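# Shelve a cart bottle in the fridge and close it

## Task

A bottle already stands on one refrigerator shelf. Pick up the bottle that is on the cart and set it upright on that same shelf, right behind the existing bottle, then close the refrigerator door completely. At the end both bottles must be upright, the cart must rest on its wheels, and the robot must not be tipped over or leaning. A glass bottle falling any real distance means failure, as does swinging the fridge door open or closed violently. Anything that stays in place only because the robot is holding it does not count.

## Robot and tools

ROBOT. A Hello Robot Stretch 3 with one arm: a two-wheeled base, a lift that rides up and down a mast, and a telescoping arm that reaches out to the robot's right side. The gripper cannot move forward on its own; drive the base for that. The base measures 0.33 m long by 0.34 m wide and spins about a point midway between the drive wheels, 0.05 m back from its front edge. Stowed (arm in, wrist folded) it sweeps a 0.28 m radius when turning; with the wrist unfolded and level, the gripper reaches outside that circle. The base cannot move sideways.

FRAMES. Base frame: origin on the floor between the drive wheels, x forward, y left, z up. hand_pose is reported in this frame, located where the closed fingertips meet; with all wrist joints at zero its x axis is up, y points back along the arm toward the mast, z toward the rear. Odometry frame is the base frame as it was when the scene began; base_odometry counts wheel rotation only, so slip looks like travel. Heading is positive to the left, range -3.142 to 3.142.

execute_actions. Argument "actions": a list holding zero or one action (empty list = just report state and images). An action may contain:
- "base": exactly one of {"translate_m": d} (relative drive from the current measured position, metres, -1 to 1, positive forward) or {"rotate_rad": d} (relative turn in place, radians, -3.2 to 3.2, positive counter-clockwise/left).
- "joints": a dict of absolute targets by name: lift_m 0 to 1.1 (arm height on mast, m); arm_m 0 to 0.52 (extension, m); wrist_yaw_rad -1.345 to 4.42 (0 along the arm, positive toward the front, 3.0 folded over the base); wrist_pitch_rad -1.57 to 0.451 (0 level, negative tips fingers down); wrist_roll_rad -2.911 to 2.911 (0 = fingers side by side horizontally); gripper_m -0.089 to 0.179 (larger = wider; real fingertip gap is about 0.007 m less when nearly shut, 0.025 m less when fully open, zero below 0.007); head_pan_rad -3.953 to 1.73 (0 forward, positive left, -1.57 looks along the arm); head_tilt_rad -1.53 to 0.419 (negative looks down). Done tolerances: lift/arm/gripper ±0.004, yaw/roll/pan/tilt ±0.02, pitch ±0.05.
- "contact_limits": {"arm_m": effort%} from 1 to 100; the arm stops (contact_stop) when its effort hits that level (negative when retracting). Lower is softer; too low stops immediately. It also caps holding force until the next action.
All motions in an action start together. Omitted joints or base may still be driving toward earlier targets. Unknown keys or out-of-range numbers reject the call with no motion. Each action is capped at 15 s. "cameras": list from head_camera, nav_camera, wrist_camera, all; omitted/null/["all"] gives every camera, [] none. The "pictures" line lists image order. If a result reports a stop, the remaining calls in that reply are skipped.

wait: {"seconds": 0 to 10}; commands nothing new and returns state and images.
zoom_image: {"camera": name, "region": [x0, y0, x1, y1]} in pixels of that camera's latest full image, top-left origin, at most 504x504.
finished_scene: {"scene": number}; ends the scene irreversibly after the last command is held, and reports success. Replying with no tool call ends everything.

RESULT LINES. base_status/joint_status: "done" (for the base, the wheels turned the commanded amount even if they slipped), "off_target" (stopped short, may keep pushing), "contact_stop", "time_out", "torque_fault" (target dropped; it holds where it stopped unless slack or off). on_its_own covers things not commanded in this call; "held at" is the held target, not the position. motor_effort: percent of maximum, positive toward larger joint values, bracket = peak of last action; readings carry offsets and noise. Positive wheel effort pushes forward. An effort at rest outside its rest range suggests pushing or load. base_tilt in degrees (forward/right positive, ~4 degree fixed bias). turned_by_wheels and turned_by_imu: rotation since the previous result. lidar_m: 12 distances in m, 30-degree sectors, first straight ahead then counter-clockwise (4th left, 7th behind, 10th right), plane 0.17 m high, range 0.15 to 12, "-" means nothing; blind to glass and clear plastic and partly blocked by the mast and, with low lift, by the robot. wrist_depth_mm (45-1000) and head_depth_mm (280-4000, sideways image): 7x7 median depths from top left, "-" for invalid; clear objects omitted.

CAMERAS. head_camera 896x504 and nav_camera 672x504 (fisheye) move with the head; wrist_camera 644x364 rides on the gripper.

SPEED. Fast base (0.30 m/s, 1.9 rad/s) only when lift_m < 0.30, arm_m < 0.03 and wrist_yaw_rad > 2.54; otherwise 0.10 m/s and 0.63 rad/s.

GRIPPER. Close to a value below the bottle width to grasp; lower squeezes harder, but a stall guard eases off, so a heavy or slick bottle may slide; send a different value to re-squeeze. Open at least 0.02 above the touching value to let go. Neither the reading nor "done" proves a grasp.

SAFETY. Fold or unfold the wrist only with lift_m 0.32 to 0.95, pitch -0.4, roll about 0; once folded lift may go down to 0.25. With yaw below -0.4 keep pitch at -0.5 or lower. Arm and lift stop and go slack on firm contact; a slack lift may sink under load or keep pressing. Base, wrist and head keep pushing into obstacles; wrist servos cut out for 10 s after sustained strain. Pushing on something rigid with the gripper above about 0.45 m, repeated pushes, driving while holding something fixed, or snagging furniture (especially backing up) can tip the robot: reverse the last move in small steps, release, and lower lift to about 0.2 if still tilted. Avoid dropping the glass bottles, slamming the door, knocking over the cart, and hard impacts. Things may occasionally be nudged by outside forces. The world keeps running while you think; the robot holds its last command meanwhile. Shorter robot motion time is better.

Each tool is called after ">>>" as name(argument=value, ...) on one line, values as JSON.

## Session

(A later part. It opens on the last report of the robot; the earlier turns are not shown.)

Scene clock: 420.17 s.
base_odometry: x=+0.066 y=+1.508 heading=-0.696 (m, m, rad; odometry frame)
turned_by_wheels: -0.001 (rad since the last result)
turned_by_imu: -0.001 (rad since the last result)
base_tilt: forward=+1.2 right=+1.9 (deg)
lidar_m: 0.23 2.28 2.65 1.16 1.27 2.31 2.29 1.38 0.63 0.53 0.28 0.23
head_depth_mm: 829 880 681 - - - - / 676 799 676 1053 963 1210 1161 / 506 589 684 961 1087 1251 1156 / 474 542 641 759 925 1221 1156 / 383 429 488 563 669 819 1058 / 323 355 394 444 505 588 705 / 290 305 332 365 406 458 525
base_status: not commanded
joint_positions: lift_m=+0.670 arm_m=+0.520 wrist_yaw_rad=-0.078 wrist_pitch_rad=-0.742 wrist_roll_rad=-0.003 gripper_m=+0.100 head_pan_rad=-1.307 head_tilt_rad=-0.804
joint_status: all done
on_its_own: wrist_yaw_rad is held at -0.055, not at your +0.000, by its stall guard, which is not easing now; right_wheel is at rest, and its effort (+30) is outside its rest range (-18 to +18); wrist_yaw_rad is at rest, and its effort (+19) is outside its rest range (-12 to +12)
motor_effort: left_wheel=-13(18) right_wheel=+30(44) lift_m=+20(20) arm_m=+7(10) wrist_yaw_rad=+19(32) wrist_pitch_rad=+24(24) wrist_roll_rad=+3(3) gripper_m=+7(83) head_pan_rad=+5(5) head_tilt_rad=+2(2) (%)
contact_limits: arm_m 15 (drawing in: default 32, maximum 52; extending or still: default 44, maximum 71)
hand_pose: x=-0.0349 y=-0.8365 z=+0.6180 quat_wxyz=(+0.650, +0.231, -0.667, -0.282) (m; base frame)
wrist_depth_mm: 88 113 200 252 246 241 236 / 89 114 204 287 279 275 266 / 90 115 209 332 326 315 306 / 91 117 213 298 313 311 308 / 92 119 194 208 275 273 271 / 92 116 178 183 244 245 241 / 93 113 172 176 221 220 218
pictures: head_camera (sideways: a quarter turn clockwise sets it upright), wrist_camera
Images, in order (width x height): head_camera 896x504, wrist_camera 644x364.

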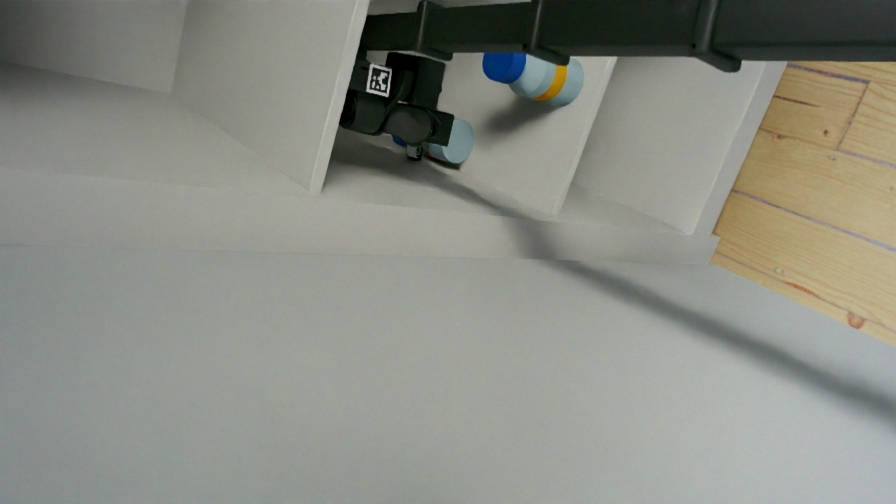

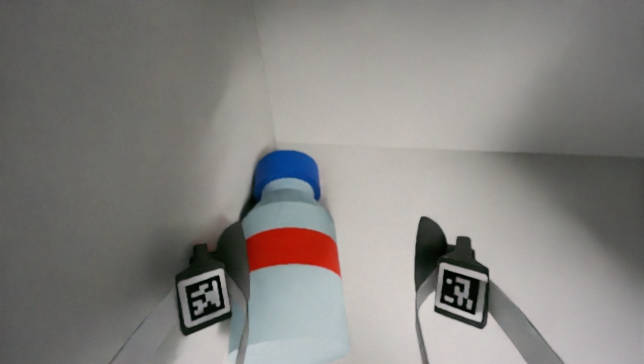

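>>> execute_actions(actions=[{"joints":{"lift_m":0.645,"wrist_yaw_rad":-0.07,"arm_m":0.505}}], cameras=["wrist_camera"])

>>> execute_actions(actions=[{"joints":{"lift_m":0.62}}], cameras=["wrist_camera"])

Scene clock: 426.27 s.
base_odometry: x=+0.066 y=+1.508 heading=-0.696 (m, m, rad; odometry frame)
turned_by_wheels: +0.000 (rad since the last result)
turned_by_imu: +0.001 (rad since the last result)
base_tilt: forward=+1.2 right=+1.8 (deg)
lidar_m: 0.23 2.27 2.64 1.16 1.27 2.30 2.29 1.37 0.63 0.53 0.28 0.23
head_depth_mm: 830 881 681 1089 - - - / 675 800 701 1044 965 1203 1166 / 506 591 682 959 1087 1247 1153 / 476 543 634 761 926 1232 1151 / 383 429 486 564 668 823 1062 / 324 356 395 444 506 590 703 / 290 305 332 365 406 458 525
base_status: not commanded
joint_positions: lift_m=+0.646 arm_m=+0.505 wrist_yaw_rad=-0.091 wrist_pitch_rad=-0.684 wrist_roll_rad=+0.012 gripper_m=+0.100 head_pan_rad=-1.307 head_tilt_rad=-0.803
joint_status: lift_m contact_stop (moved -0.024 of -0.025); wrist_yaw_rad off_target (ended at -0.091, target -0.070); the others done
on_its_own: lift_m is slack since a contact_stop, until your next command for it; right_wheel is at rest, and its effort (+23) is outside its rest range (-18 to +18); wrist_yaw_rad is at rest, and its effort (+18) is outside its rest range (-12 to +12)
motor_effort: left_wheel=-10(13) right_wheel=+23(30) lift_m=+23(21) arm_m=+0(7) wrist_yaw_rad=+18(19) wrist_pitch_rad=-9(24) wrist_roll_rad=-4(4) gripper_m=+5(8) head_pan_rad=+5(5) head_tilt_rad=+2(3) (%)
hand_pose: x=-0.0383 y=-0.8326 z=+0.6046 quat_wxyz=(+0.651, +0.205, -0.680, -0.269) (m; base frame)
wrist_depth_mm: 95 121 219 256 254 250 246 / 95 123 220 290 285 279 276 / 95 123 223 330 327 320 315 / 96 124 212 293 307 302 298 / 96 124 186 203 267 262 259 / 96 117 166 173 234 234 228 / 97 118 168 174 210 207 205
pictures: wrist_camera
Images, in order (width x height): wrist_camera 644x364.

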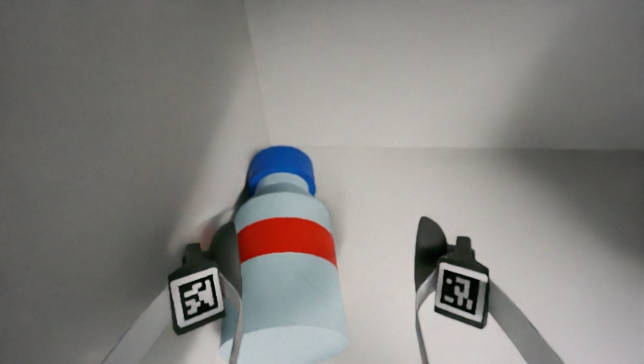

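not run: a stop came earlier in this reply.

>>> execute_actions(actions=[{"base":{"translate_m":-0.035},"joints":{"lift_m":0.648}}], cameras=["wrist_camera"])

>>> execute_actions(actions=[{"base":{"translate_m":-0.04},"joints":{"lift_m":0.655}}], cameras=["wrist_camera"])

Scene clock: 434.27 s.
base_odometry: x=+0.039 y=+1.530 heading=-0.696 (m, m, rad; odometry frame)
turned_by_wheels: +0.000 (rad since the last result)
turned_by_imu: +0.002 (rad since the last result)
base_tilt: forward=+1.3 right=+1.7 (deg)
lidar_m: 0.27 2.31 2.65 1.16 1.29 2.27 2.26 1.36 0.61 0.61 0.32 0.27
head_depth_mm: 825 876 675 1093 - - - / 803 844 679 1020 910 1204 1167 / 575 690 731 1038 1296 1256 1159 / 509 578 677 811 1007 1241 1150 / 444 497 564 652 775 951 1118 / 376 412 457 514 585 681 816 / 325 353 385 423 472 532 609
base_status: done
joint_positions: lift_m=+0.648 arm_m=+0.505 wrist_yaw_rad=-0.060 wrist_pitch_rad=-0.680 wrist_roll_rad=+0.015 gripper_m=+0.100 head_pan_rad=-1.307 head_tilt_rad=-0.803
joint_status: all done
on_its_own: wrist_yaw_rad moved +0.031 to your old target -0.070
motor_effort: left_wheel=+5(14) right_wheel=-12(15) lift_m=+22(25) arm_m=+0(0) wrist_yaw_rad=-8(18) wrist_pitch_rad=-11(11) wrist_roll_rad=-5(5) gripper_m=-5(5) head_pan_rad=+4(4) head_tilt_rad=+2(1) (%)
hand_pose: x=-0.0327 y=-0.8338 z=+0.6070 quat_wxyz=(+0.654, +0.214, -0.678, -0.258) (m; base frame)
wrist_depth_mm: 122 158 248 251 244 240 233 / 123 159 276 283 277 268 261 / 123 161 281 326 314 305 297 / 124 163 239 305 310 305 300 / 125 164 195 264 269 264 262 / 126 147 167 229 237 236 230 / 127 179 158 205 211 207 206
pictures: wrist_camera
Images, in order (width x height): wrist_camera 644x364.

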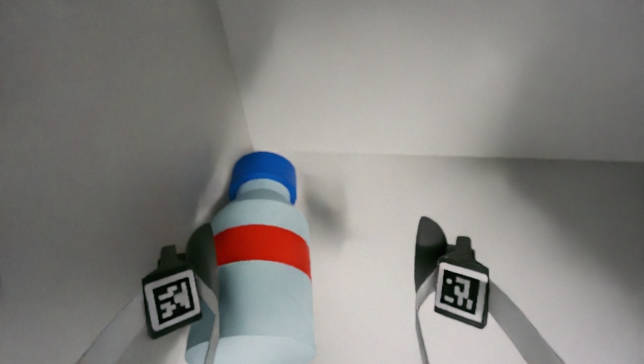

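Scene clock: 435.77 s.
base_odometry: x=+0.009 y=+1.556 heading=-0.696 (m, m, rad; odometry frame)
turned_by_wheels: +0.000 (rad since the last result)
turned_by_imu: +0.000 (rad since the last result)
base_tilt: forward=+1.3 right=+1.7 (deg)
lidar_m: 0.31 2.35 2.66 1.16 1.30 2.23 2.22 1.36 0.59 0.62 0.37 0.31
head_depth_mm: 820 867 657 1092 - - - / 843 882 676 1019 918 1203 1161 / 688 794 729 1047 993 1228 1165 / 538 617 698 874 1056 1257 1163 / 512 571 656 759 912 1106 1148 / 436 479 529 596 678 792 945 / 378 408 446 492 548 617 710
base_status: done
joint_positions: lift_m=+0.655 arm_m=+0.505 wrist_yaw_rad=-0.066 wrist_pitch_rad=-0.690 wrist_roll_rad=+0.014 gripper_m=+0.100 head_pan_rad=-1.307 head_tilt_rad=-0.803
joint_status: all done
motor_effort: left_wheel=+1(2) right_wheel=+1(19) lift_m=+23(25) arm_m=+0(0) wrist_yaw_rad=-4(8) wrist_pitch_rad=-5(11) wrist_roll_rad=-4(5) gripper_m=+0(4) head_pan_rad=+5(4) head_tilt_rad=+1(2) (%)
hand_pose: x=-0.0335 y=-0.8318 z=+0.6120 quat_wxyz=(+0.653, +0.216, -0.677, -0.263) (m; base frame)
wrist_depth_mm: 164 219 251 246 240 234 228 / 165 221 284 277 269 263 255 / 167 224 321 316 308 299 292 / 167 225 253 319 312 309 305 / 169 226 204 275 275 271 267 / 169 215 179 242 241 241 236 / 171 199 163 217 216 213 212
pictures: wrist_camera
Images, in order (width x height): wrist_camera 644x364.

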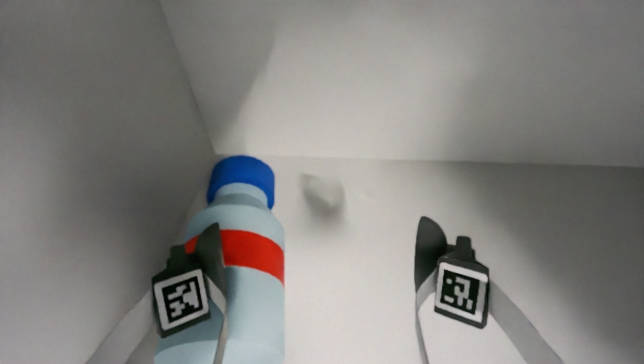

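>>> execute_actions(actions=[{"base":{"translate_m":0.01},"joints":{"lift_m":0.638}}], cameras=["wrist_camera"])

>>> execute_actions(actions=[{"base":{"translate_m":-0.02},"joints":{"arm_m":0.46}}], cameras=["wrist_camera","head_camera"])

Scene clock: 442.37 s.
base_odometry: x=+0.016 y=+1.549 heading=-0.696 (m, m, rad; odometry frame)
turned_by_wheels: +0.000 (rad since the last result)
turned_by_imu: +0.001 (rad since the last result)
base_tilt: forward=+1.4 right=+1.9 (deg)
lidar_m: 0.30 2.34 2.66 1.16 1.30 2.24 2.22 1.35 0.60 0.62 0.36 0.30
head_depth_mm: 818 870 656 1086 - - - / 838 883 675 1025 919 1201 1162 / 660 765 732 1045 988 1224 1158 / 525 600 698 850 1027 1253 1155 / 502 561 636 742 872 1073 1131 / 421 462 513 575 657 763 914 / 364 394 431 474 528 597 683
base_status: done
joint_positions: lift_m=+0.652 arm_m=+0.505 wrist_yaw_rad=-0.066 wrist_pitch_rad=-0.676 wrist_roll_rad=+0.015 gripper_m=+0.100 head_pan_rad=-1.307 head_tilt_rad=-0.803
joint_status: lift_m contact_stop (moved -0.003 of -0.017)
on_its_own: lift_m is slack since a contact_stop, until your next command for it (your +0.638 is given up)
motor_effort: left_wheel=+1(4) right_wheel=-2(6) lift_m=+22(22) arm_m=+0(0) wrist_yaw_rad=-4(3) wrist_pitch_rad=-13(16) wrist_roll_rad=-5(5) gripper_m=-1(1) head_pan_rad=+4(5) head_tilt_rad=+2(2) (%)
hand_pose: x=-0.0337 y=-0.8344 z=+0.6118 quat_wxyz=(+0.654, +0.211, -0.679, -0.258) (m; base frame)
wrist_depth_mm: 153 205 252 246 240 234 229 / 154 206 280 277 269 264 256 / 155 208 316 314 307 298 291 / 156 211 257 322 316 312 305 / 157 211 205 276 276 272 268 / 158 200 177 242 242 242 236 / 159 189 163 217 215 212 212
pictures: wrist_camera
Images, in order (width x height): wrist_camera 644x364.

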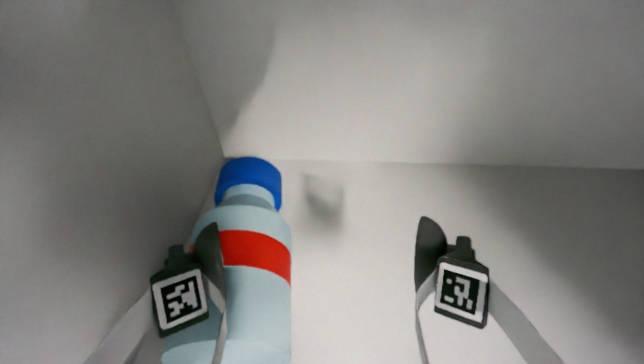

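not run: a stop came earlier in this reply.

>>> execute_actions(actions=[{"base":{"translate_m":-0.02},"joints":{"arm_m":0.46,"wrist_pitch_rad":-0.8}}], cameras=["wrist_camera","head_camera"])

Scene clock: 446.20 s.
base_odometry: x=+0.001 y=+1.562 heading=-0.696 (m, m, rad; odometry frame)
turned_by_wheels: +0.000 (rad since the last result)
turned_by_imu: +0.000 (rad since the last result)
base_tilt: forward=+1.1 right=+1.7 (deg)
lidar_m: 0.32 2.36 2.65 1.16 1.31 2.22 2.21 1.35 0.58 0.62 0.38 0.32
head_depth_mm: 818 869 667 - - - - / 848 891 702 - 921 1194 1162 / 716 794 729 1050 991 1226 1157 / 556 639 709 911 1066 1250 1156 / 519 584 663 779 926 1174 1158 / 450 496 550 616 705 817 983 / 390 423 462 509 567 639 732
base_status: done
joint_positions: lift_m=+0.655 arm_m=+0.460 wrist_yaw_rad=-0.086 wrist_pitch_rad=-0.763 wrist_roll_rad=+0.021 gripper_m=+0.100 head_pan_rad=-1.307 head_tilt_rad=-0.803
joint_status: all done
on_its_own: lift_m is slack since a contact_stop, until your next command for it (your +0.638 is given up); wrist_yaw_rad is at rest, and its effort (+13) is outside its rest range (-12 to +12)
motor_effort: left_wheel=-6(7) right_wheel=+13(16) lift_m=+23(23) arm_m=-4(7) wrist_yaw_rad=+13(14) wrist_pitch_rad=-20(55) wrist_roll_rad=-8(12) gripper_m=+3(3) head_pan_rad=+4(4) head_tilt_rad=+2(2) (%)
hand_pose: x=-0.0360 y=-0.7731 z=+0.5991 quat_wxyz=(+0.637, +0.232, -0.673, -0.294) (m; base frame)
wrist_depth_mm: 194 263 300 298 291 285 283 / 195 264 346 339 332 327 311 / 196 267 340 334 329 324 312 / 197 268 217 274 285 282 280 / 197 236 190 253 255 250 246 / 197 168 220 229 226 226 222 / 198 208 204 208 205 203 201
pictures: head_camera (sideways: a quarter turn clockwise sets it upright), wrist_camera
Images, in order (width x height): head_camera 896x504, wrist_camera 644x364.

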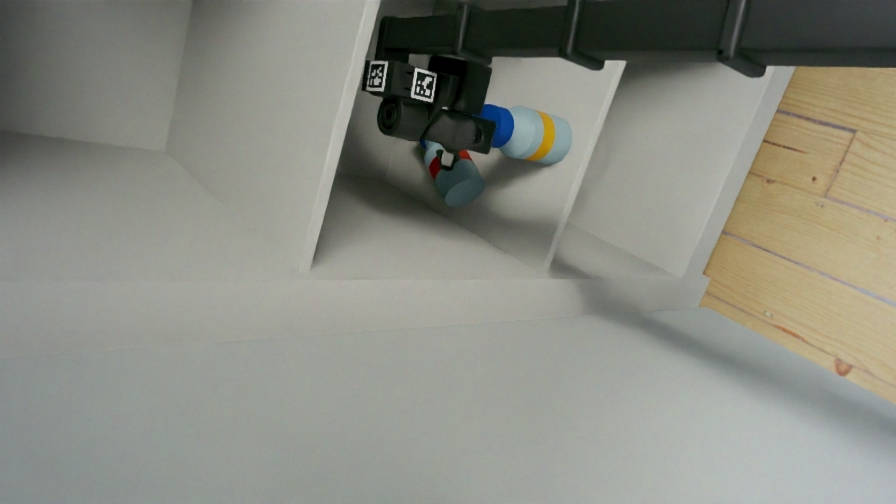

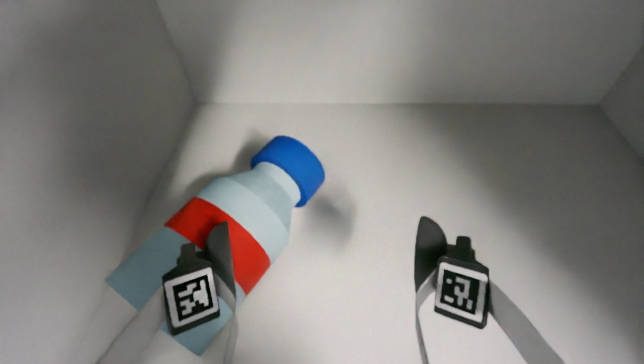

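>>> execute_actions(actions=[{"joints":{"lift_m":0.68,"wrist_pitch_rad":-0.7}}], cameras=[])

>>> execute_actions(actions=[{"base":{"translate_m":0.085},"joints":{"wrist_yaw_rad":-0.27,"arm_m":0.44,"gripper_m":0.11}}], cameras=["wrist_camera","head_camera"])

Scene clock: 453.93 s.
base_odometry: x=+0.001 y=+1.562 heading=-0.696 (m, m, rad; odometry frame)
turned_by_wheels: +0.000 (rad since the last result)
turned_by_imu: +0.001 (rad since the last result)
base_tilt: forward=+1.3 right=+1.8 (deg)
lidar_m: 0.32 2.36 2.66 1.16 1.31 2.22 2.21 1.35 0.59 0.62 0.38 0.32
head_depth_mm: 815 867 653 - - - - / 848 884 677 853 919 1197 1160 / 715 796 727 1051 990 1228 1159 / 555 638 706 914 1054 1249 1160 / 518 585 665 779 924 1157 1149 / 450 495 549 616 702 820 980 / 389 422 461 509 564 639 733
base_status: not commanded
joint_positions: lift_m=+0.680 arm_m=+0.460 wrist_yaw_rad=-0.073 wrist_pitch_rad=-0.716 wrist_roll_rad=+0.007 gripper_m=+0.100 head_pan_rad=-1.307 head_tilt_rad=-0.803
joint_status: all done
motor_effort: left_wheel=+1(6) right_wheel=-2(14) lift_m=+27(29) arm_m=-4(4) wrist_yaw_rad=+3(13) wrist_pitch_rad=+9(18) wrist_roll_rad=-1(7) gripper_m=+0(4) head_pan_rad=+4(4) head_tilt_rad=+2(2) (%)
hand_pose: x=-0.0345 y=-0.7823 z=+0.6322 quat_wxyz=(+0.651, +0.223, -0.673, -0.273) (m; base frame)
wrist_depth_mm: 186 250 297 289 282 279 272 / 188 251 337 329 322 312 303 / 189 254 374 372 368 359 334 / 191 258 335 338 335 329 320 / 191 230 232 296 294 290 286 / 193 203 258 263 260 261 257 / 195 230 237 237 234 232 230
pictures: none
No camera images: the call's "cameras" was empty. Leave "cameras" out to get every camera's image.

Scene clock: 456.03 s.
base_odometry: x=+0.066 y=+1.508 heading=-0.695 (m, m, rad; odometry frame)
turned_by_wheels: +0.000 (rad since the last result)
turned_by_imu: +0.000 (rad since the last result)
base_tilt: forward=+1.4 right=+1.9 (deg)
lidar_m: 0.23 2.28 2.65 1.16 1.27 2.30 2.30 1.37 0.63 0.53 0.28 0.23
head_depth_mm: 828 880 678 - - - - / 673 800 703 - 970 1205 1164 / 505 590 683 950 1081 1252 1163 / 473 543 626 761 931 1228 1157 / 383 427 486 562 662 818 1063 / 323 354 393 442 504 586 699 / 289 305 331 364 404 457 526
base_status: done
joint_positions: lift_m=+0.680 arm_m=+0.440 wrist_yaw_rad=-0.267 wrist_pitch_rad=-0.716 wrist_roll_rad=+0.006 gripper_m=+0.110 head_pan_rad=-1.307 head_tilt_rad=-0.803
joint_status: all done
motor_effort: left_wheel=+0(5) right_wheel=-2(5) lift_m=+27(27) arm_m=-5(5) wrist_yaw_rad=-2(1) wrist_pitch_rad=+9(9) wrist_roll_rad=-1(1) gripper_m=+1(49) head_pan_rad=+4(4) head_tilt_rad=+2(2) (%)
hand_pose: x=-0.0685 y=-0.7565 z=+0.6322 quat_wxyz=(+0.621, +0.156, -0.691, -0.335) (m; base frame)
wrist_depth_mm: 155 228 315 326 336 346 340 / 151 220 350 367 382 394 355 / 147 215 387 395 389 386 360 / 148 208 309 322 337 331 327 / 145 199 227 289 301 292 288 / 141 171 218 262 260 262 256 / 138 202 237 237 234 229 231
pictures: head_camera (sideways: a quarter turn clockwise sets it upright), wrist_camera
Images, in order (width x height): head_camera 896x504, wrist_camera 644x364.

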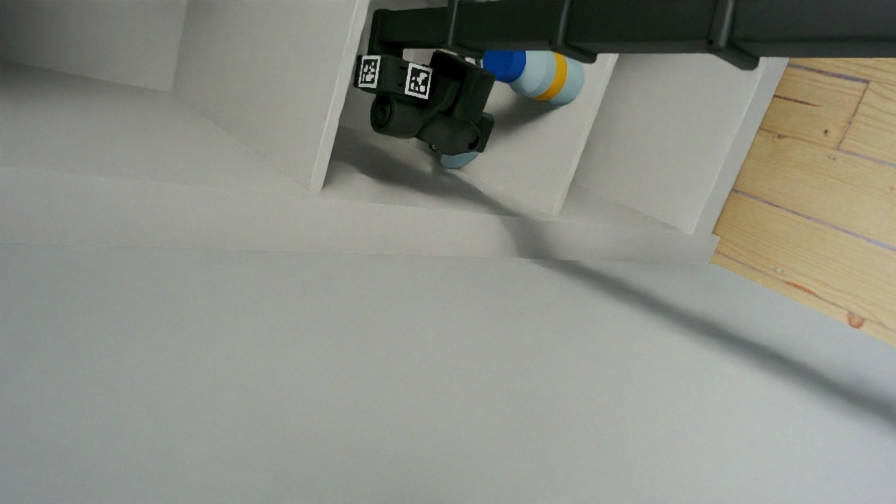

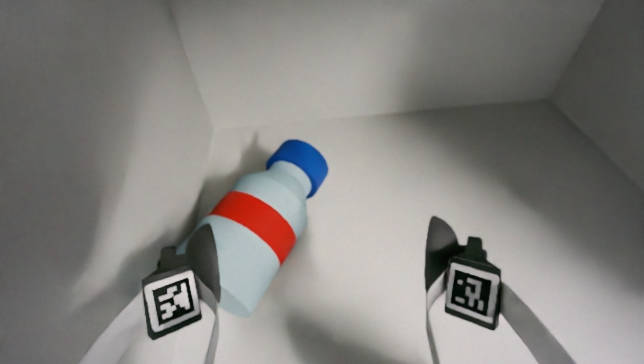

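>>> execute_actions(actions=[{"joints":{"wrist_yaw_rad":-0.08,"arm_m":0.48}}])

Scene clock: 490.27 s.
base_odometry: x=+0.066 y=+1.508 heading=-0.696 (m, m, rad; odometry frame)
turned_by_wheels: +0.000 (rad since the last result)
turned_by_imu: +0.000 (rad since the last result)
base_tilt: forward=+1.4 right=+1.9 (deg)
lidar_m: 0.23 2.28 2.65 1.16 1.27 2.30 2.29 1.37 0.63 0.53 0.28 0.23
head_depth_mm: 832 885 679 - - - - / 674 803 676 1045 967 1208 1170 / 506 590 681 947 1083 1251 1156 / 474 543 631 761 930 1223 1152 / 382 429 485 561 666 818 1059 / 323 355 393 442 504 588 701 / 289 305 331 365 406 458 526
base_status: not commanded
joint_positions: lift_m=+0.680 arm_m=+0.480 wrist_yaw_rad=-0.093 wrist_pitch_rad=-0.719 wrist_roll_rad=+0.003 gripper_m=+0.110 head_pan_rad=-1.307 head_tilt_rad=-0.803
joint_status: all done
motor_effort: left_wheel=-6(6) right_wheel=+14(14) lift_m=+27(26) arm_m=+6(8) wrist_yaw_rad=+11(11) wrist_pitch_rad=+11(11) wrist_roll_rad=+0(1) gripper_m=+4(5) head_pan_rad=+3(5) head_tilt_rad=+3(3) (%)
hand_pose: x=-0.0380 y=-0.8007 z=+0.6316 quat_wxyz=(+0.649, +0.217, -0.673, -0.280) (m; base frame)
wrist_depth_mm: 100 129 231 287 282 278 273 / 101 130 235 324 321 313 306 / 101 131 238 367 365 360 353 / 102 132 241 331 332 331 328 / 102 133 246 219 291 290 289 / 103 125 192 200 260 262 257 / 103 139 223 226 234 228 230
pictures: head_camera (sideways: a quarter turn clockwise sets it upright), nav_camera (sideways: a quarter turn counterclockwise sets it upright), wrist_camera
Images, in order (width x height): head_camera 896x504, nav_camera 672x504, wrist_camera 644x364.

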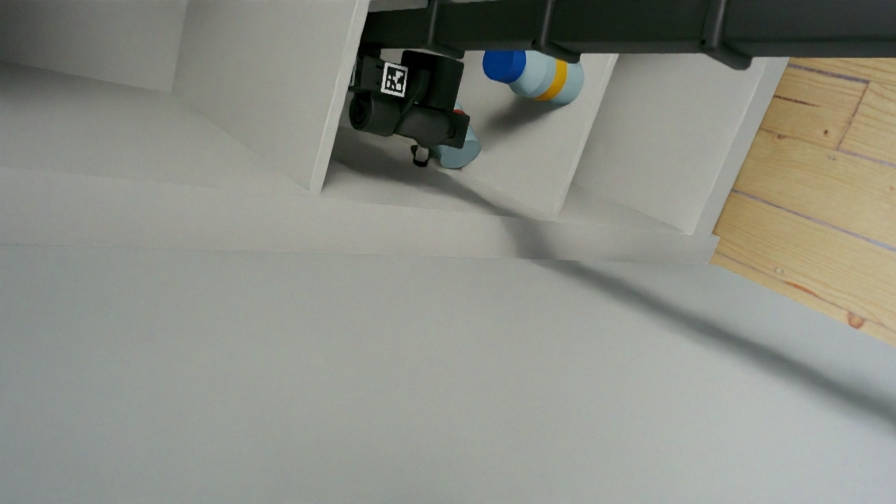

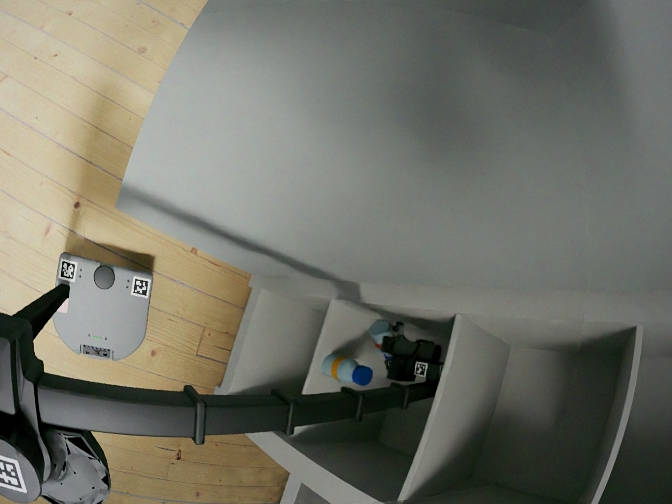

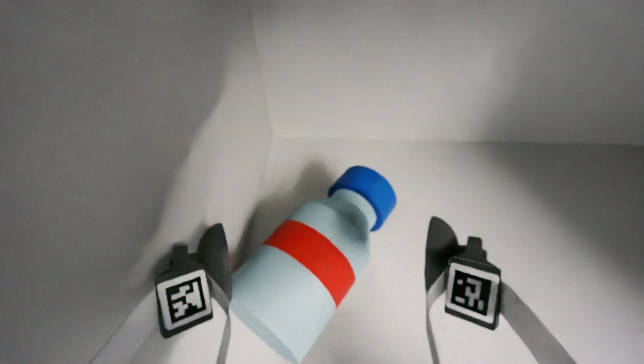

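>>> execute_actions(actions=[{"joints":{"arm_m":0.52,"gripper_m":0.13,"wrist_yaw_rad":-0.04}}], cameras=[])

>>> execute_actions(actions=[{"joints":{"lift_m":0.62}}], cameras=["wrist_camera"])

Scene clock: 498.23 s.
base_odometry: x=+0.066 y=+1.508 heading=-0.697 (m, m, rad; odometry frame)
turned_by_wheels: -0.001 (rad since the last result)
turned_by_imu: -0.002 (rad since the last result)
base_tilt: forward=+1.4 right=+1.8 (deg)
lidar_m: 0.23 2.28 2.64 1.16 1.27 2.30 2.29 1.37 0.63 0.53 0.28 0.23
head_depth_mm: 828 884 679 - - - - / 687 805 677 1047 968 1198 1165 / 507 590 682 970 1096 1247 1163 / 477 543 641 762 922 1223 1154 / 386 431 489 565 671 821 1066 / 325 357 396 445 506 588 702 / 291 305 333 367 408 460 528
base_status: not commanded
joint_positions: lift_m=+0.680 arm_m=+0.519 wrist_yaw_rad=-0.134 wrist_pitch_rad=-0.746 wrist_roll_rad=-0.007 gripper_m=+0.130 head_pan_rad=-1.307 head_tilt_rad=-0.803
joint_status: wrist_yaw_rad off_target (ended at -0.134, target -0.040); the others done
on_its_own: wrist_yaw_rad is held at -0.105, not at your -0.040, by its stall guard, which is still easing; right_wheel is at rest, and its effort (+38) is outside its rest range (-18 to +18)
motor_effort: left_wheel=-17(25) right_wheel=+38(58) lift_m=+25(27) arm_m=+8(10) wrist_yaw_rad=+25(40) wrist_pitch_rad=+26(26) wrist_roll_rad=+5(5) gripper_m=+10(84) head_pan_rad=+4(5) head_tilt_rad=+2(2) (%)
hand_pose: x=-0.0446 y=-0.8348 z=+0.6270 quat_wxyz=(+0.642, +0.214, -0.672, -0.301) (m; base frame)
wrist_depth_mm: 104 136 242 251 250 248 246 / 104 136 262 287 284 283 282 / 104 137 264 334 331 326 324 / 105 137 262 327 324 324 320 / 105 137 274 222 276 288 281 / 105 129 197 190 254 258 253 / 102 148 170 179 229 225 229
pictures: none
No camera images: the call's "cameras" was empty. Leave "cameras" out to get every camera's image.

Scene clock: 500.30 s.
base_odometry: x=+0.066 y=+1.508 heading=-0.696 (m, m, rad; odometry frame)
turned_by_wheels: +0.001 (rad since the last result)
turned_by_imu: -0.002 (rad since the last result)
base_tilt: forward=+1.2 right=+1.9 (deg)
lidar_m: 0.23 2.28 2.64 1.16 1.27 2.30 2.29 1.38 0.63 0.54 0.28 0.24
head_depth_mm: 824 885 680 1122 - - - / 695 804 703 1034 967 1195 1163 / 510 597 687 973 1108 1241 1160 / 482 555 639 761 929 1217 1159 / 389 434 493 570 673 830 1071 / 328 360 399 447 509 592 707 / 292 307 335 368 409 460 529
base_status: not commanded
joint_positions: lift_m=+0.620 arm_m=+0.520 wrist_yaw_rad=-0.175 wrist_pitch_rad=-0.679 wrist_roll_rad=+0.019 gripper_m=+0.130 head_pan_rad=-1.307 head_tilt_rad=-0.803
joint_status: all done
on_its_own: wrist_yaw_rad is held at -0.158, not at your -0.040, by its stall guard, which is not easing now; wrist_yaw_rad is at rest, and its effort (+14) is outside its rest range (-12 to +12)
motor_effort: left_wheel=-7(17) right_wheel=+16(37) lift_m=+16(22) arm_m=+5(8) wrist_yaw_rad=+14(31) wrist_pitch_rad=-11(26) wrist_roll_rad=-7(7) gripper_m=+3(10) head_pan_rad=+4(4) head_tilt_rad=+1(1) (%)
hand_pose: x=-0.0536 y=-0.8460 z=+0.5793 quat_wxyz=(+0.637, +0.174, -0.690, -0.295) (m; base frame)
wrist_depth_mm: 117 161 240 242 243 245 248 / 116 158 264 272 275 277 281 / 115 156 291 305 305 304 305 / 114 154 268 198 270 267 264 / 112 151 233 159 234 236 228 / 111 131 140 143 207 208 202 / 109 158 123 132 186 179 183
pictures: wrist_camera
Images, in order (width x height): wrist_camera 644x364.

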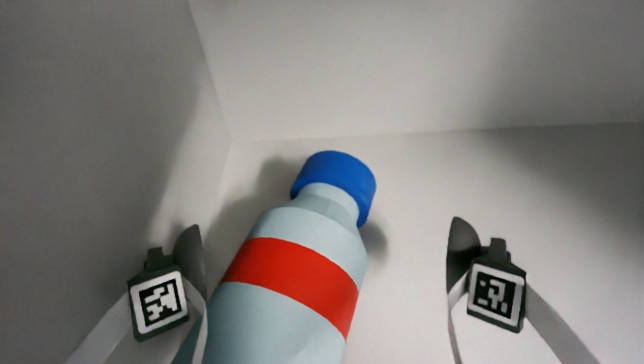

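>>> execute_actions(actions=[{"joints":{"lift_m":0.608,"gripper_m":0.11,"wrist_yaw_rad":-0.17}}], cameras=["wrist_camera"])

>>> execute_actions(actions=[{"joints":{"gripper_m":0.025}}], cameras=["wrist_camera"])

>>> execute_actions(actions=[{"joints":{"lift_m":0.665,"arm_m":0.49}}])

Scene clock: 505.63 s.
base_odometry: x=+0.066 y=+1.508 heading=-0.695 (m, m, rad; odometry frame)
turned_by_wheels: +0.001 (rad since the last result)
turned_by_imu: +0.002 (rad since the last result)
base_tilt: forward=+1.4 right=+1.9 (deg)
lidar_m: 0.23 2.28 2.64 1.16 1.27 2.30 2.29 1.37 0.63 0.54 0.28 0.23
head_depth_mm: 829 878 680 1122 948 - - / 692 804 705 1040 968 1203 1159 / 511 592 686 968 1107 1246 1157 / 480 545 640 763 929 1216 1152 / 386 433 491 568 674 828 1069 / 326 359 397 445 509 592 708 / 291 307 334 367 409 461 529
base_status: not commanded
joint_positions: lift_m=+0.608 arm_m=+0.520 wrist_yaw_rad=-0.167 wrist_pitch_rad=-0.702 wrist_roll_rad=+0.010 gripper_m=+0.110 head_pan_rad=-1.307 head_tilt_rad=-0.803
joint_status: all done
motor_effort: left_wheel=+3(6) right_wheel=-6(15) lift_m=+18(17) arm_m=+4(5) wrist_yaw_rad=-2(13) wrist_pitch_rad=+1(12) wrist_roll_rad=-3(6) gripper_m=-2(77) head_pan_rad=+4(5) head_tilt_rad=+1(1) (%)
hand_pose: x=-0.0515 y=-0.8423 z=+0.5632 quat_wxyz=(+0.638, +0.186, -0.685, -0.299) (m; base frame)
wrist_depth_mm: 111 151 239 244 247 248 248 / 110 150 264 277 277 280 280 / 109 148 259 207 287 284 281 / 108 147 227 162 245 242 238 / 108 145 146 140 219 213 210 / 110 126 124 124 190 191 186 / - 151 111 111 170 166 167
pictures: wrist_camera
Images, in order (width x height): wrist_camera 644x364.

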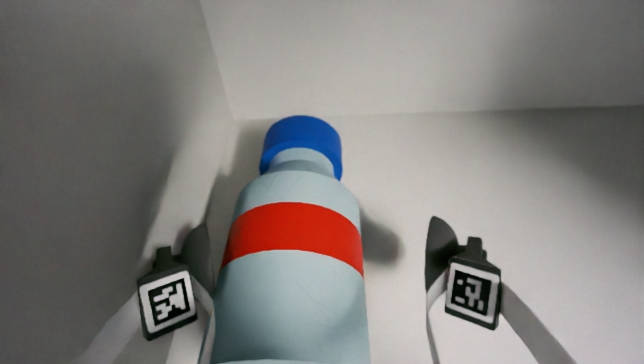

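Scene clock: 506.97 s.
base_odometry: x=+0.066 y=+1.508 heading=-0.695 (m, m, rad; odometry frame)
turned_by_wheels: +0.000 (rad since the last result)
turned_by_imu: +0.000 (rad since the last result)
base_tilt: forward=+1.2 right=+1.8 (deg)
lidar_m: 0.23 2.28 2.64 1.16 1.27 2.30 2.29 1.38 0.63 0.54 0.28 0.23
head_depth_mm: 825 880 683 1121 949 - - / 690 806 704 1022 970 1202 1164 / 508 589 684 979 1105 1248 1162 / 480 548 639 759 930 1221 1154 / 387 434 491 568 673 828 1066 / 326 358 397 444 509 590 708 / 291 306 334 367 408 460 526
base_status: not commanded
joint_positions: lift_m=+0.608 arm_m=+0.520 wrist_yaw_rad=-0.165 wrist_pitch_rad=-0.706 wrist_roll_rad=+0.008 gripper_m=+0.026 head_pan_rad=-1.307 head_tilt_rad=-0.803
joint_status: all done
motor_effort: left_wheel=+2(4) right_wheel=-5(11) lift_m=+20(19) arm_m=+4(4) wrist_yaw_rad=-4(6) wrist_pitch_rad=+4(4) wrist_roll_rad=-2(3) gripper_m=-20(92) head_pan_rad=+4(5) head_tilt_rad=+2(2) (%)
hand_pose: x=-0.0511 y=-0.8417 z=+0.5624 quat_wxyz=(+0.639, +0.188, -0.684, -0.299) (m; base frame)
wrist_depth_mm: 110 150 239 246 245 248 248 / 110 149 263 277 279 280 281 / 109 148 273 201 287 282 279 / 109 147 242 157 244 241 236 / 108 145 202 134 213 209 207 / 110 143 130 118 128 187 184 / 109 133 166 107 162 167 165
pictures: wrist_camera
Images, in order (width x height): wrist_camera 644x364.

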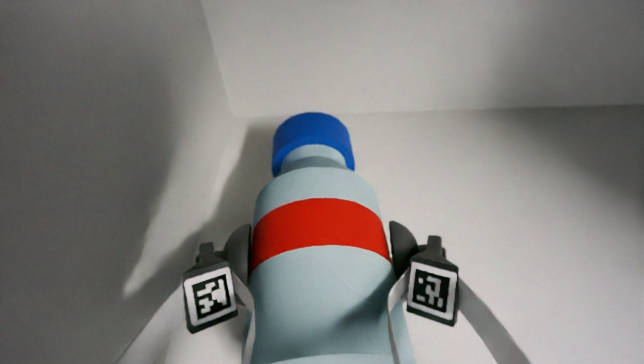

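Scene clock: 508.33 s.
base_odometry: x=+0.066 y=+1.508 heading=-0.695 (m, m, rad; odometry frame)
turned_by_wheels: +0.000 (rad since the last result)
turned_by_imu: +0.000 (rad since the last result)
base_tilt: forward=+1.3 right=+1.8 (deg)
lidar_m: 0.23 2.28 2.65 1.16 1.27 2.30 2.29 1.38 0.63 0.54 0.28 0.23
head_depth_mm: 827 880 679 1087 - - - / 690 802 678 1053 965 1206 1160 / 509 593 686 976 1104 1253 1157 / 481 551 639 761 930 1225 1160 / 387 432 491 567 674 827 1068 / 327 358 397 446 508 590 706 / 291 306 333 367 408 460 530
base_status: not commanded
joint_positions: lift_m=+0.665 arm_m=+0.490 wrist_yaw_rad=-0.168 wrist_pitch_rad=-0.739 wrist_roll_rad=+0.006 gripper_m=+0.029 head_pan_rad=-1.307 head_tilt_rad=-0.803
joint_status: all done
motor_effort: left_wheel=+1(2) right_wheel=-3(4) lift_m=+29(30) arm_m=-5(5) wrist_yaw_rad=-2(4) wrist_pitch_rad=+22(22) wrist_roll_rad=-1(2) gripper_m=-19(21) head_pan_rad=+4(4) head_tilt_rad=+2(2) (%)
hand_pose: x=-0.0505 y=-0.8060 z=+0.6130 quat_wxyz=(+0.634, +0.198, -0.680, -0.311) (m; base frame)
wrist_depth_mm: 118 161 271 278 280 281 282 / 118 160 300 317 321 322 321 / 117 159 314 344 348 348 346 / 116 158 293 166 304 302 299 / 115 156 217 137 267 264 264 / 114 154 131 118 127 237 237 / 114 143 211 107 119 214 212
pictures: head_camera (sideways: a quarter turn clockwise sets it upright), nav_camera (sideways: a quarter turn counterclockwise sets it upright), wrist_camera
Images, in order (width x height): head_camera 896x504, nav_camera 672x504, wrist_camera 644x364.

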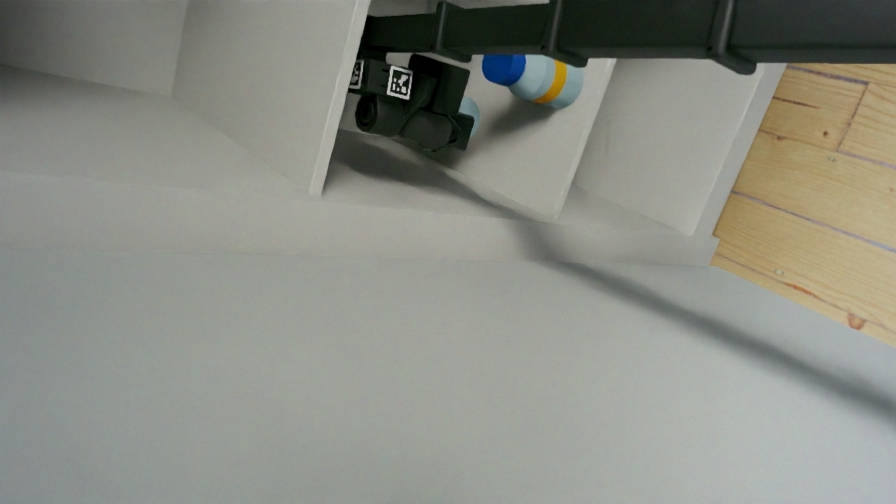

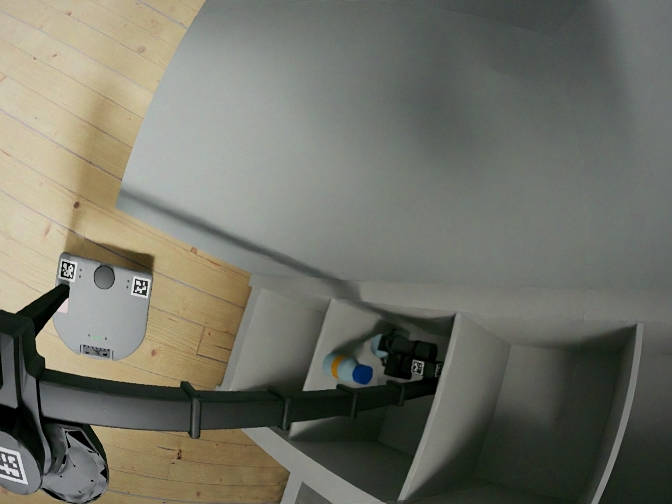

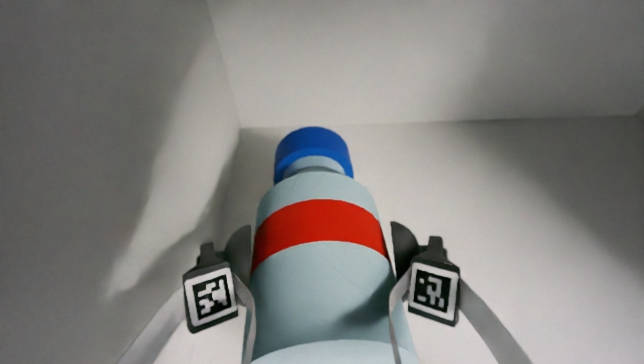

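>>> execute_actions(actions=[{"joints":{"lift_m":0.678,"arm_m":0.44,"wrist_yaw_rad":0.0}}], cameras=[])

>>> execute_actions(actions=[{"joints":{"arm_m":0.36}}])

Scene clock: 516.50 s.
base_odometry: x=+0.066 y=+1.508 heading=-0.695 (m, m, rad; odometry frame)
turned_by_wheels: +0.000 (rad since the last result)
turned_by_imu: +0.001 (rad since the last result)
base_tilt: forward=+1.3 right=+1.9 (deg)
lidar_m: 0.23 2.28 2.64 1.16 1.27 2.30 2.29 1.38 0.63 0.54 0.28 0.23
head_depth_mm: 827 878 679 - - - - / 692 802 704 - 963 1198 1164 / 509 594 685 956 1101 1244 1156 / 481 551 640 759 927 1225 1153 / 386 433 492 568 673 825 1068 / 326 358 398 446 509 592 706 / 291 307 333 366 409 460 528
base_status: not commanded
joint_positions: lift_m=+0.678 arm_m=+0.440 wrist_yaw_rad=-0.002 wrist_pitch_rad=-0.739 wrist_roll_rad=+0.006 gripper_m=+0.029 head_pan_rad=-1.307 head_tilt_rad=-0.803
joint_status: all done
motor_effort: left_wheel=+1(1) right_wheel=-2(2) lift_m=+30(30) arm_m=-5(7) wrist_yaw_rad=+2(4) wrist_pitch_rad=+22(22) wrist_roll_rad=-1(1) gripper_m=-20(20) head_pan_rad=+4(4) head_tilt_rad=+2(2) (%)
hand_pose: x=-0.0220 y=-0.7585 z=+0.6260 quat_wxyz=(+0.657, +0.254, -0.661, -0.257) (m; base frame)
wrist_depth_mm: 93 116 190 330 320 307 293 / 94 119 199 371 361 344 331 / 96 122 205 352 373 369 359 / 98 125 210 165 322 319 314 / 100 127 170 137 281 280 278 / 102 129 131 118 127 250 247 / 103 124 180 107 120 225 225
pictures: none
No camera images: the call's "cameras" was empty. Leave "cameras" out to get every camera's image.

Scene clock: 518.30 s.
base_odometry: x=+0.066 y=+1.508 heading=-0.695 (m, m, rad; odometry frame)
turned_by_wheels: +0.000 (rad since the last result)
turned_by_imu: +0.000 (rad since the last result)
base_tilt: forward=+1.4 right=+1.7 (deg)
lidar_m: 0.23 2.29 2.64 1.16 1.27 2.30 2.29 1.38 0.63 0.54 0.28 0.23
head_depth_mm: 828 883 682 1142 - - - / 690 801 704 1189 946 1201 1161 / 510 591 685 916 1172 1253 1165 / 480 552 639 758 928 1226 1152 / 388 433 491 568 675 827 1063 / 327 359 397 445 509 590 707 / 291 307 333 367 408 461 529
base_status: not commanded
joint_positions: lift_m=+0.678 arm_m=+0.360 wrist_yaw_rad=-0.002 wrist_pitch_rad=-0.739 wrist_roll_rad=+0.006 gripper_m=+0.029 head_pan_rad=-1.307 head_tilt_rad=-0.803
joint_status: all done
motor_effort: left_wheel=+1(1) right_wheel=-2(2) lift_m=+30(28) arm_m=-5(5) wrist_yaw_rad=+1(2) wrist_pitch_rad=+22(22) wrist_roll_rad=-1(1) gripper_m=-19(20) head_pan_rad=+4(4) head_tilt_rad=+1(2) (%)
hand_pose: x=-0.0219 y=-0.6785 z=+0.6260 quat_wxyz=(+0.657, +0.254, -0.661, -0.257) (m; base frame)
wrist_depth_mm: 107 137 223 405 395 375 364 / 109 140 233 435 431 416 402 / 111 143 242 376 373 370 363 / 113 146 247 166 318 320 317 / 115 150 201 137 284 269 118 / 117 152 131 118 127 116 105 / 118 146 213 107 120 126 99
pictures: head_camera (sideways: a quarter turn clockwise sets it upright), nav_camera (sideways: a quarter turn counterclockwise sets it upright), wrist_camera
Images, in order (width x height): head_camera 896x504, nav_camera 672x504, wrist_camera 644x364.

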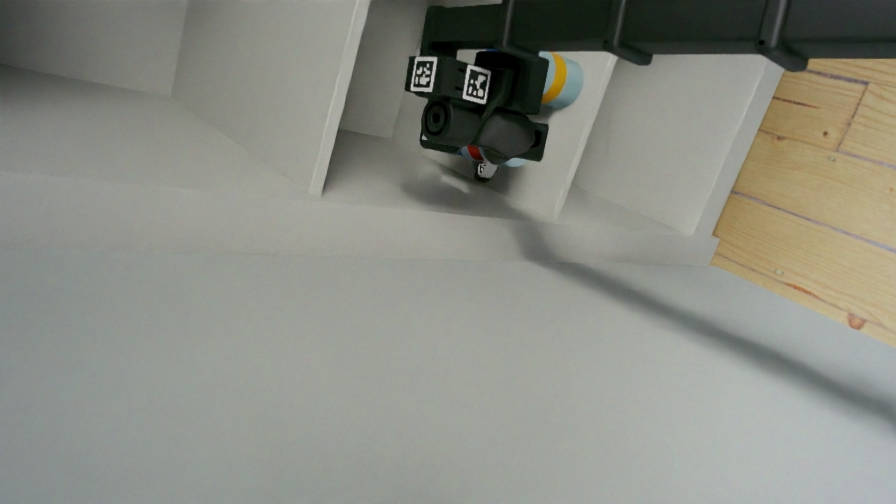

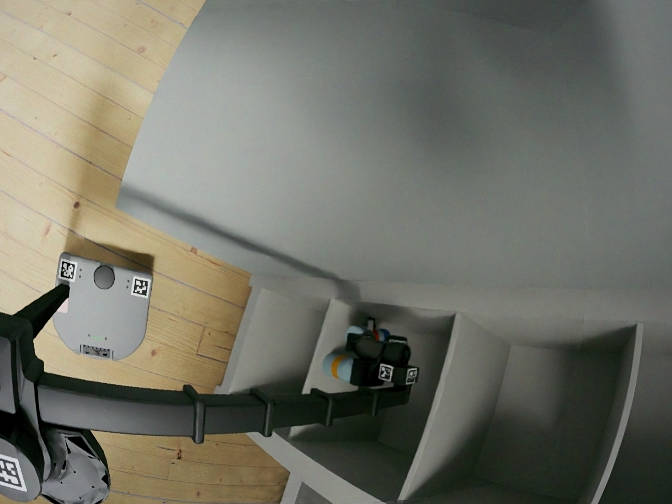

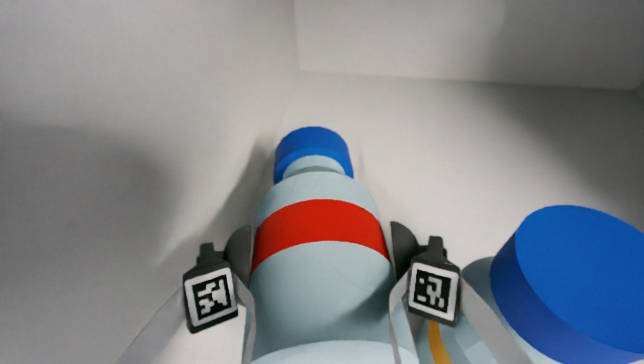

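Close to yellow; shift away slightly.

>>> execute_actions(actions=[{"joints":{"wrist_yaw_rad":0.1,"arm_m":0.3}}], cameras=["wrist_camera"])

>>> execute_actions(actions=[{"joints":{"arm_m":0.08}}])

Scene clock: 522.67 s.
base_odometry: x=+0.066 y=+1.508 heading=-0.695 (m, m, rad; odometry frame)
turned_by_wheels: +0.000 (rad since the last result)
turned_by_imu: +0.001 (rad since the last result)
base_tilt: forward=+1.2 right=+1.7 (deg)
lidar_m: 0.23 2.28 2.65 1.16 1.27 2.30 2.29 1.38 0.63 0.54 0.28 0.23
head_depth_mm: 828 884 682 1138 - - - / 688 803 706 1150 1311 1204 1158 / 510 595 685 925 1315 1247 1159 / 480 552 637 755 928 1219 1157 / 387 433 491 568 673 827 1073 / 327 359 396 446 510 591 707 / 291 307 334 367 408 460 528
base_status: not commanded
joint_positions: lift_m=+0.678 arm_m=+0.300 wrist_yaw_rad=+0.098 wrist_pitch_rad=-0.739 wrist_roll_rad=+0.006 gripper_m=+0.029 head_pan_rad=-1.307 head_tilt_rad=-0.803
joint_status: all done
motor_effort: left_wheel=+1(1) right_wheel=-1(2) lift_m=+29(29) arm_m=-5(5) wrist_yaw_rad=+2(3) wrist_pitch_rad=+22(22) wrist_roll_rad=-1(1) gripper_m=-19(20) head_pan_rad=+4(4) head_tilt_rad=+2(1) (%)
hand_pose: x=-0.0046 y=-0.6176 z=+0.6260 quat_wxyz=(+0.669, +0.287, -0.648, -0.224) (m; base frame)
wrist_depth_mm: 102 125 188 390 450 419 396 / 105 129 199 417 444 440 416 / 106 133 210 341 373 369 364 / 109 138 218 166 325 151 135 / 131 144 189 137 284 164 157 / 798 170 131 118 127 170 244 / 742 724 243 107 120 223 225
pictures: wrist_camera
Images, in order (width x height): wrist_camera 644x364.

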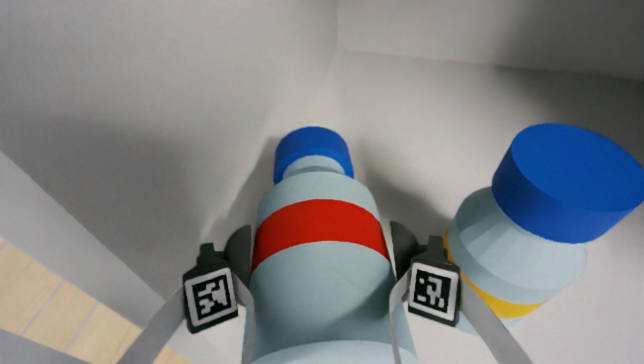

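Scene clock: 525.53 s.
base_odometry: x=+0.066 y=+1.508 heading=-0.695 (m, m, rad; odometry frame)
turned_by_wheels: +0.000 (rad since the last result)
turned_by_imu: +0.000 (rad since the last result)
base_tilt: forward=+1.2 right=+1.7 (deg)
lidar_m: 0.23 2.28 2.64 1.16 1.27 2.30 2.29 1.37 0.63 0.54 0.28 0.23
head_depth_mm: 829 882 678 1128 921 1249 - / 690 803 706 1111 970 1263 - / 509 593 686 994 962 - 1126 / 480 547 639 761 928 1213 1162 / 387 433 490 568 673 826 1067 / 327 358 398 447 508 591 707 / 291 307 333 368 408 462 528
base_status: not commanded
joint_positions: lift_m=+0.678 arm_m=+0.080 wrist_yaw_rad=+0.099 wrist_pitch_rad=-0.739 wrist_roll_rad=+0.005 gripper_m=+0.029 head_pan_rad=-1.307 head_tilt_rad=-0.803
joint_status: all done
motor_effort: left_wheel=+1(1) right_wheel=-2(2) lift_m=+29(30) arm_m=-5(7) wrist_yaw_rad=+1(2) wrist_pitch_rad=+22(22) wrist_roll_rad=+0(1) gripper_m=-19(20) head_pan_rad=+5(4) head_tilt_rad=+2(1) (%)
hand_pose: x=-0.0045 y=-0.3976 z=+0.6260 quat_wxyz=(+0.670, +0.287, -0.647, -0.224) (m; base frame)
wrist_depth_mm: 180 229 289 509 525 518 486 / 184 237 326 443 339 424 434 / 190 246 370 380 367 372 366 / 196 254 407 166 850 707 337 / 201 265 347 137 729 715 439 / 208 271 131 118 127 637 446 / 214 268 385 107 120 622 689
pictures: head_camera (sideways: a quarter turn clockwise sets it upright), nav_camera (sideways: a quarter turn counterclockwise sets it upright), wrist_camera
Images, in order (width x height): head_camera 896x504, nav_camera 672x504, wrist_camera 644x364.

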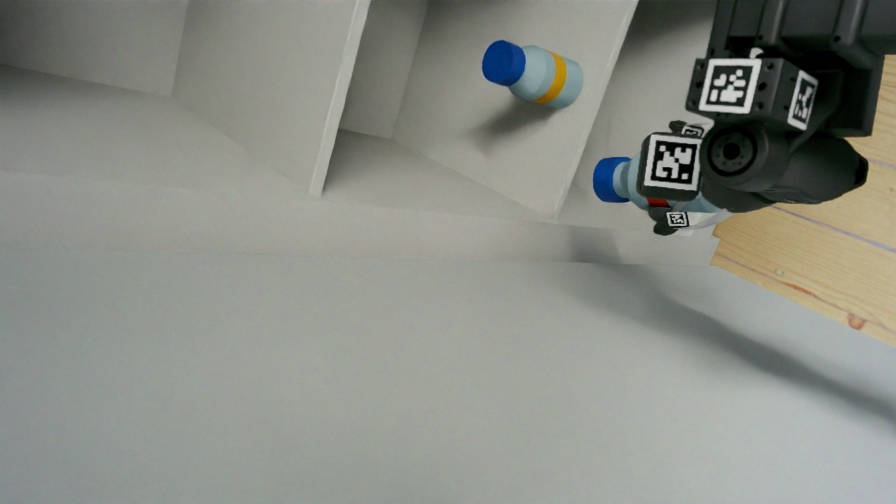

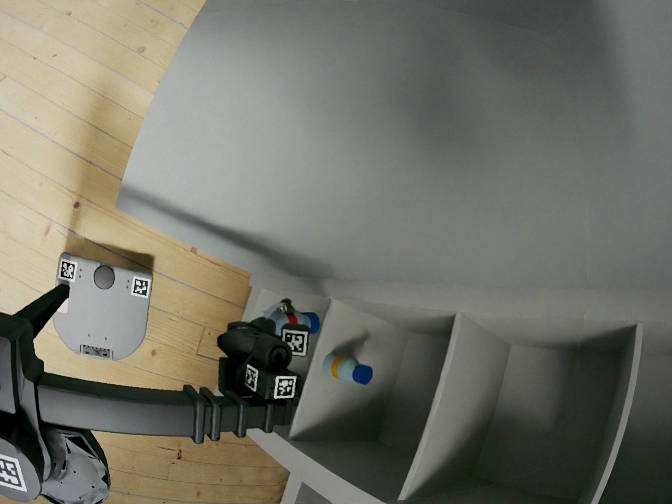

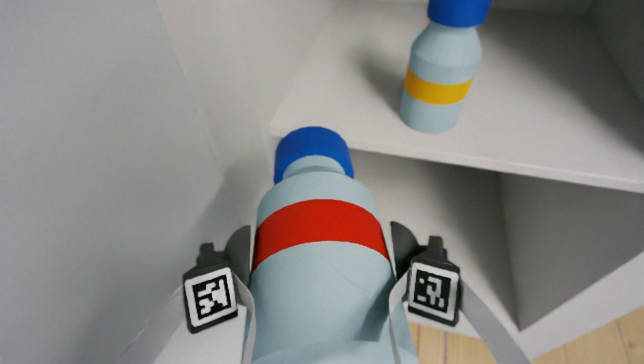

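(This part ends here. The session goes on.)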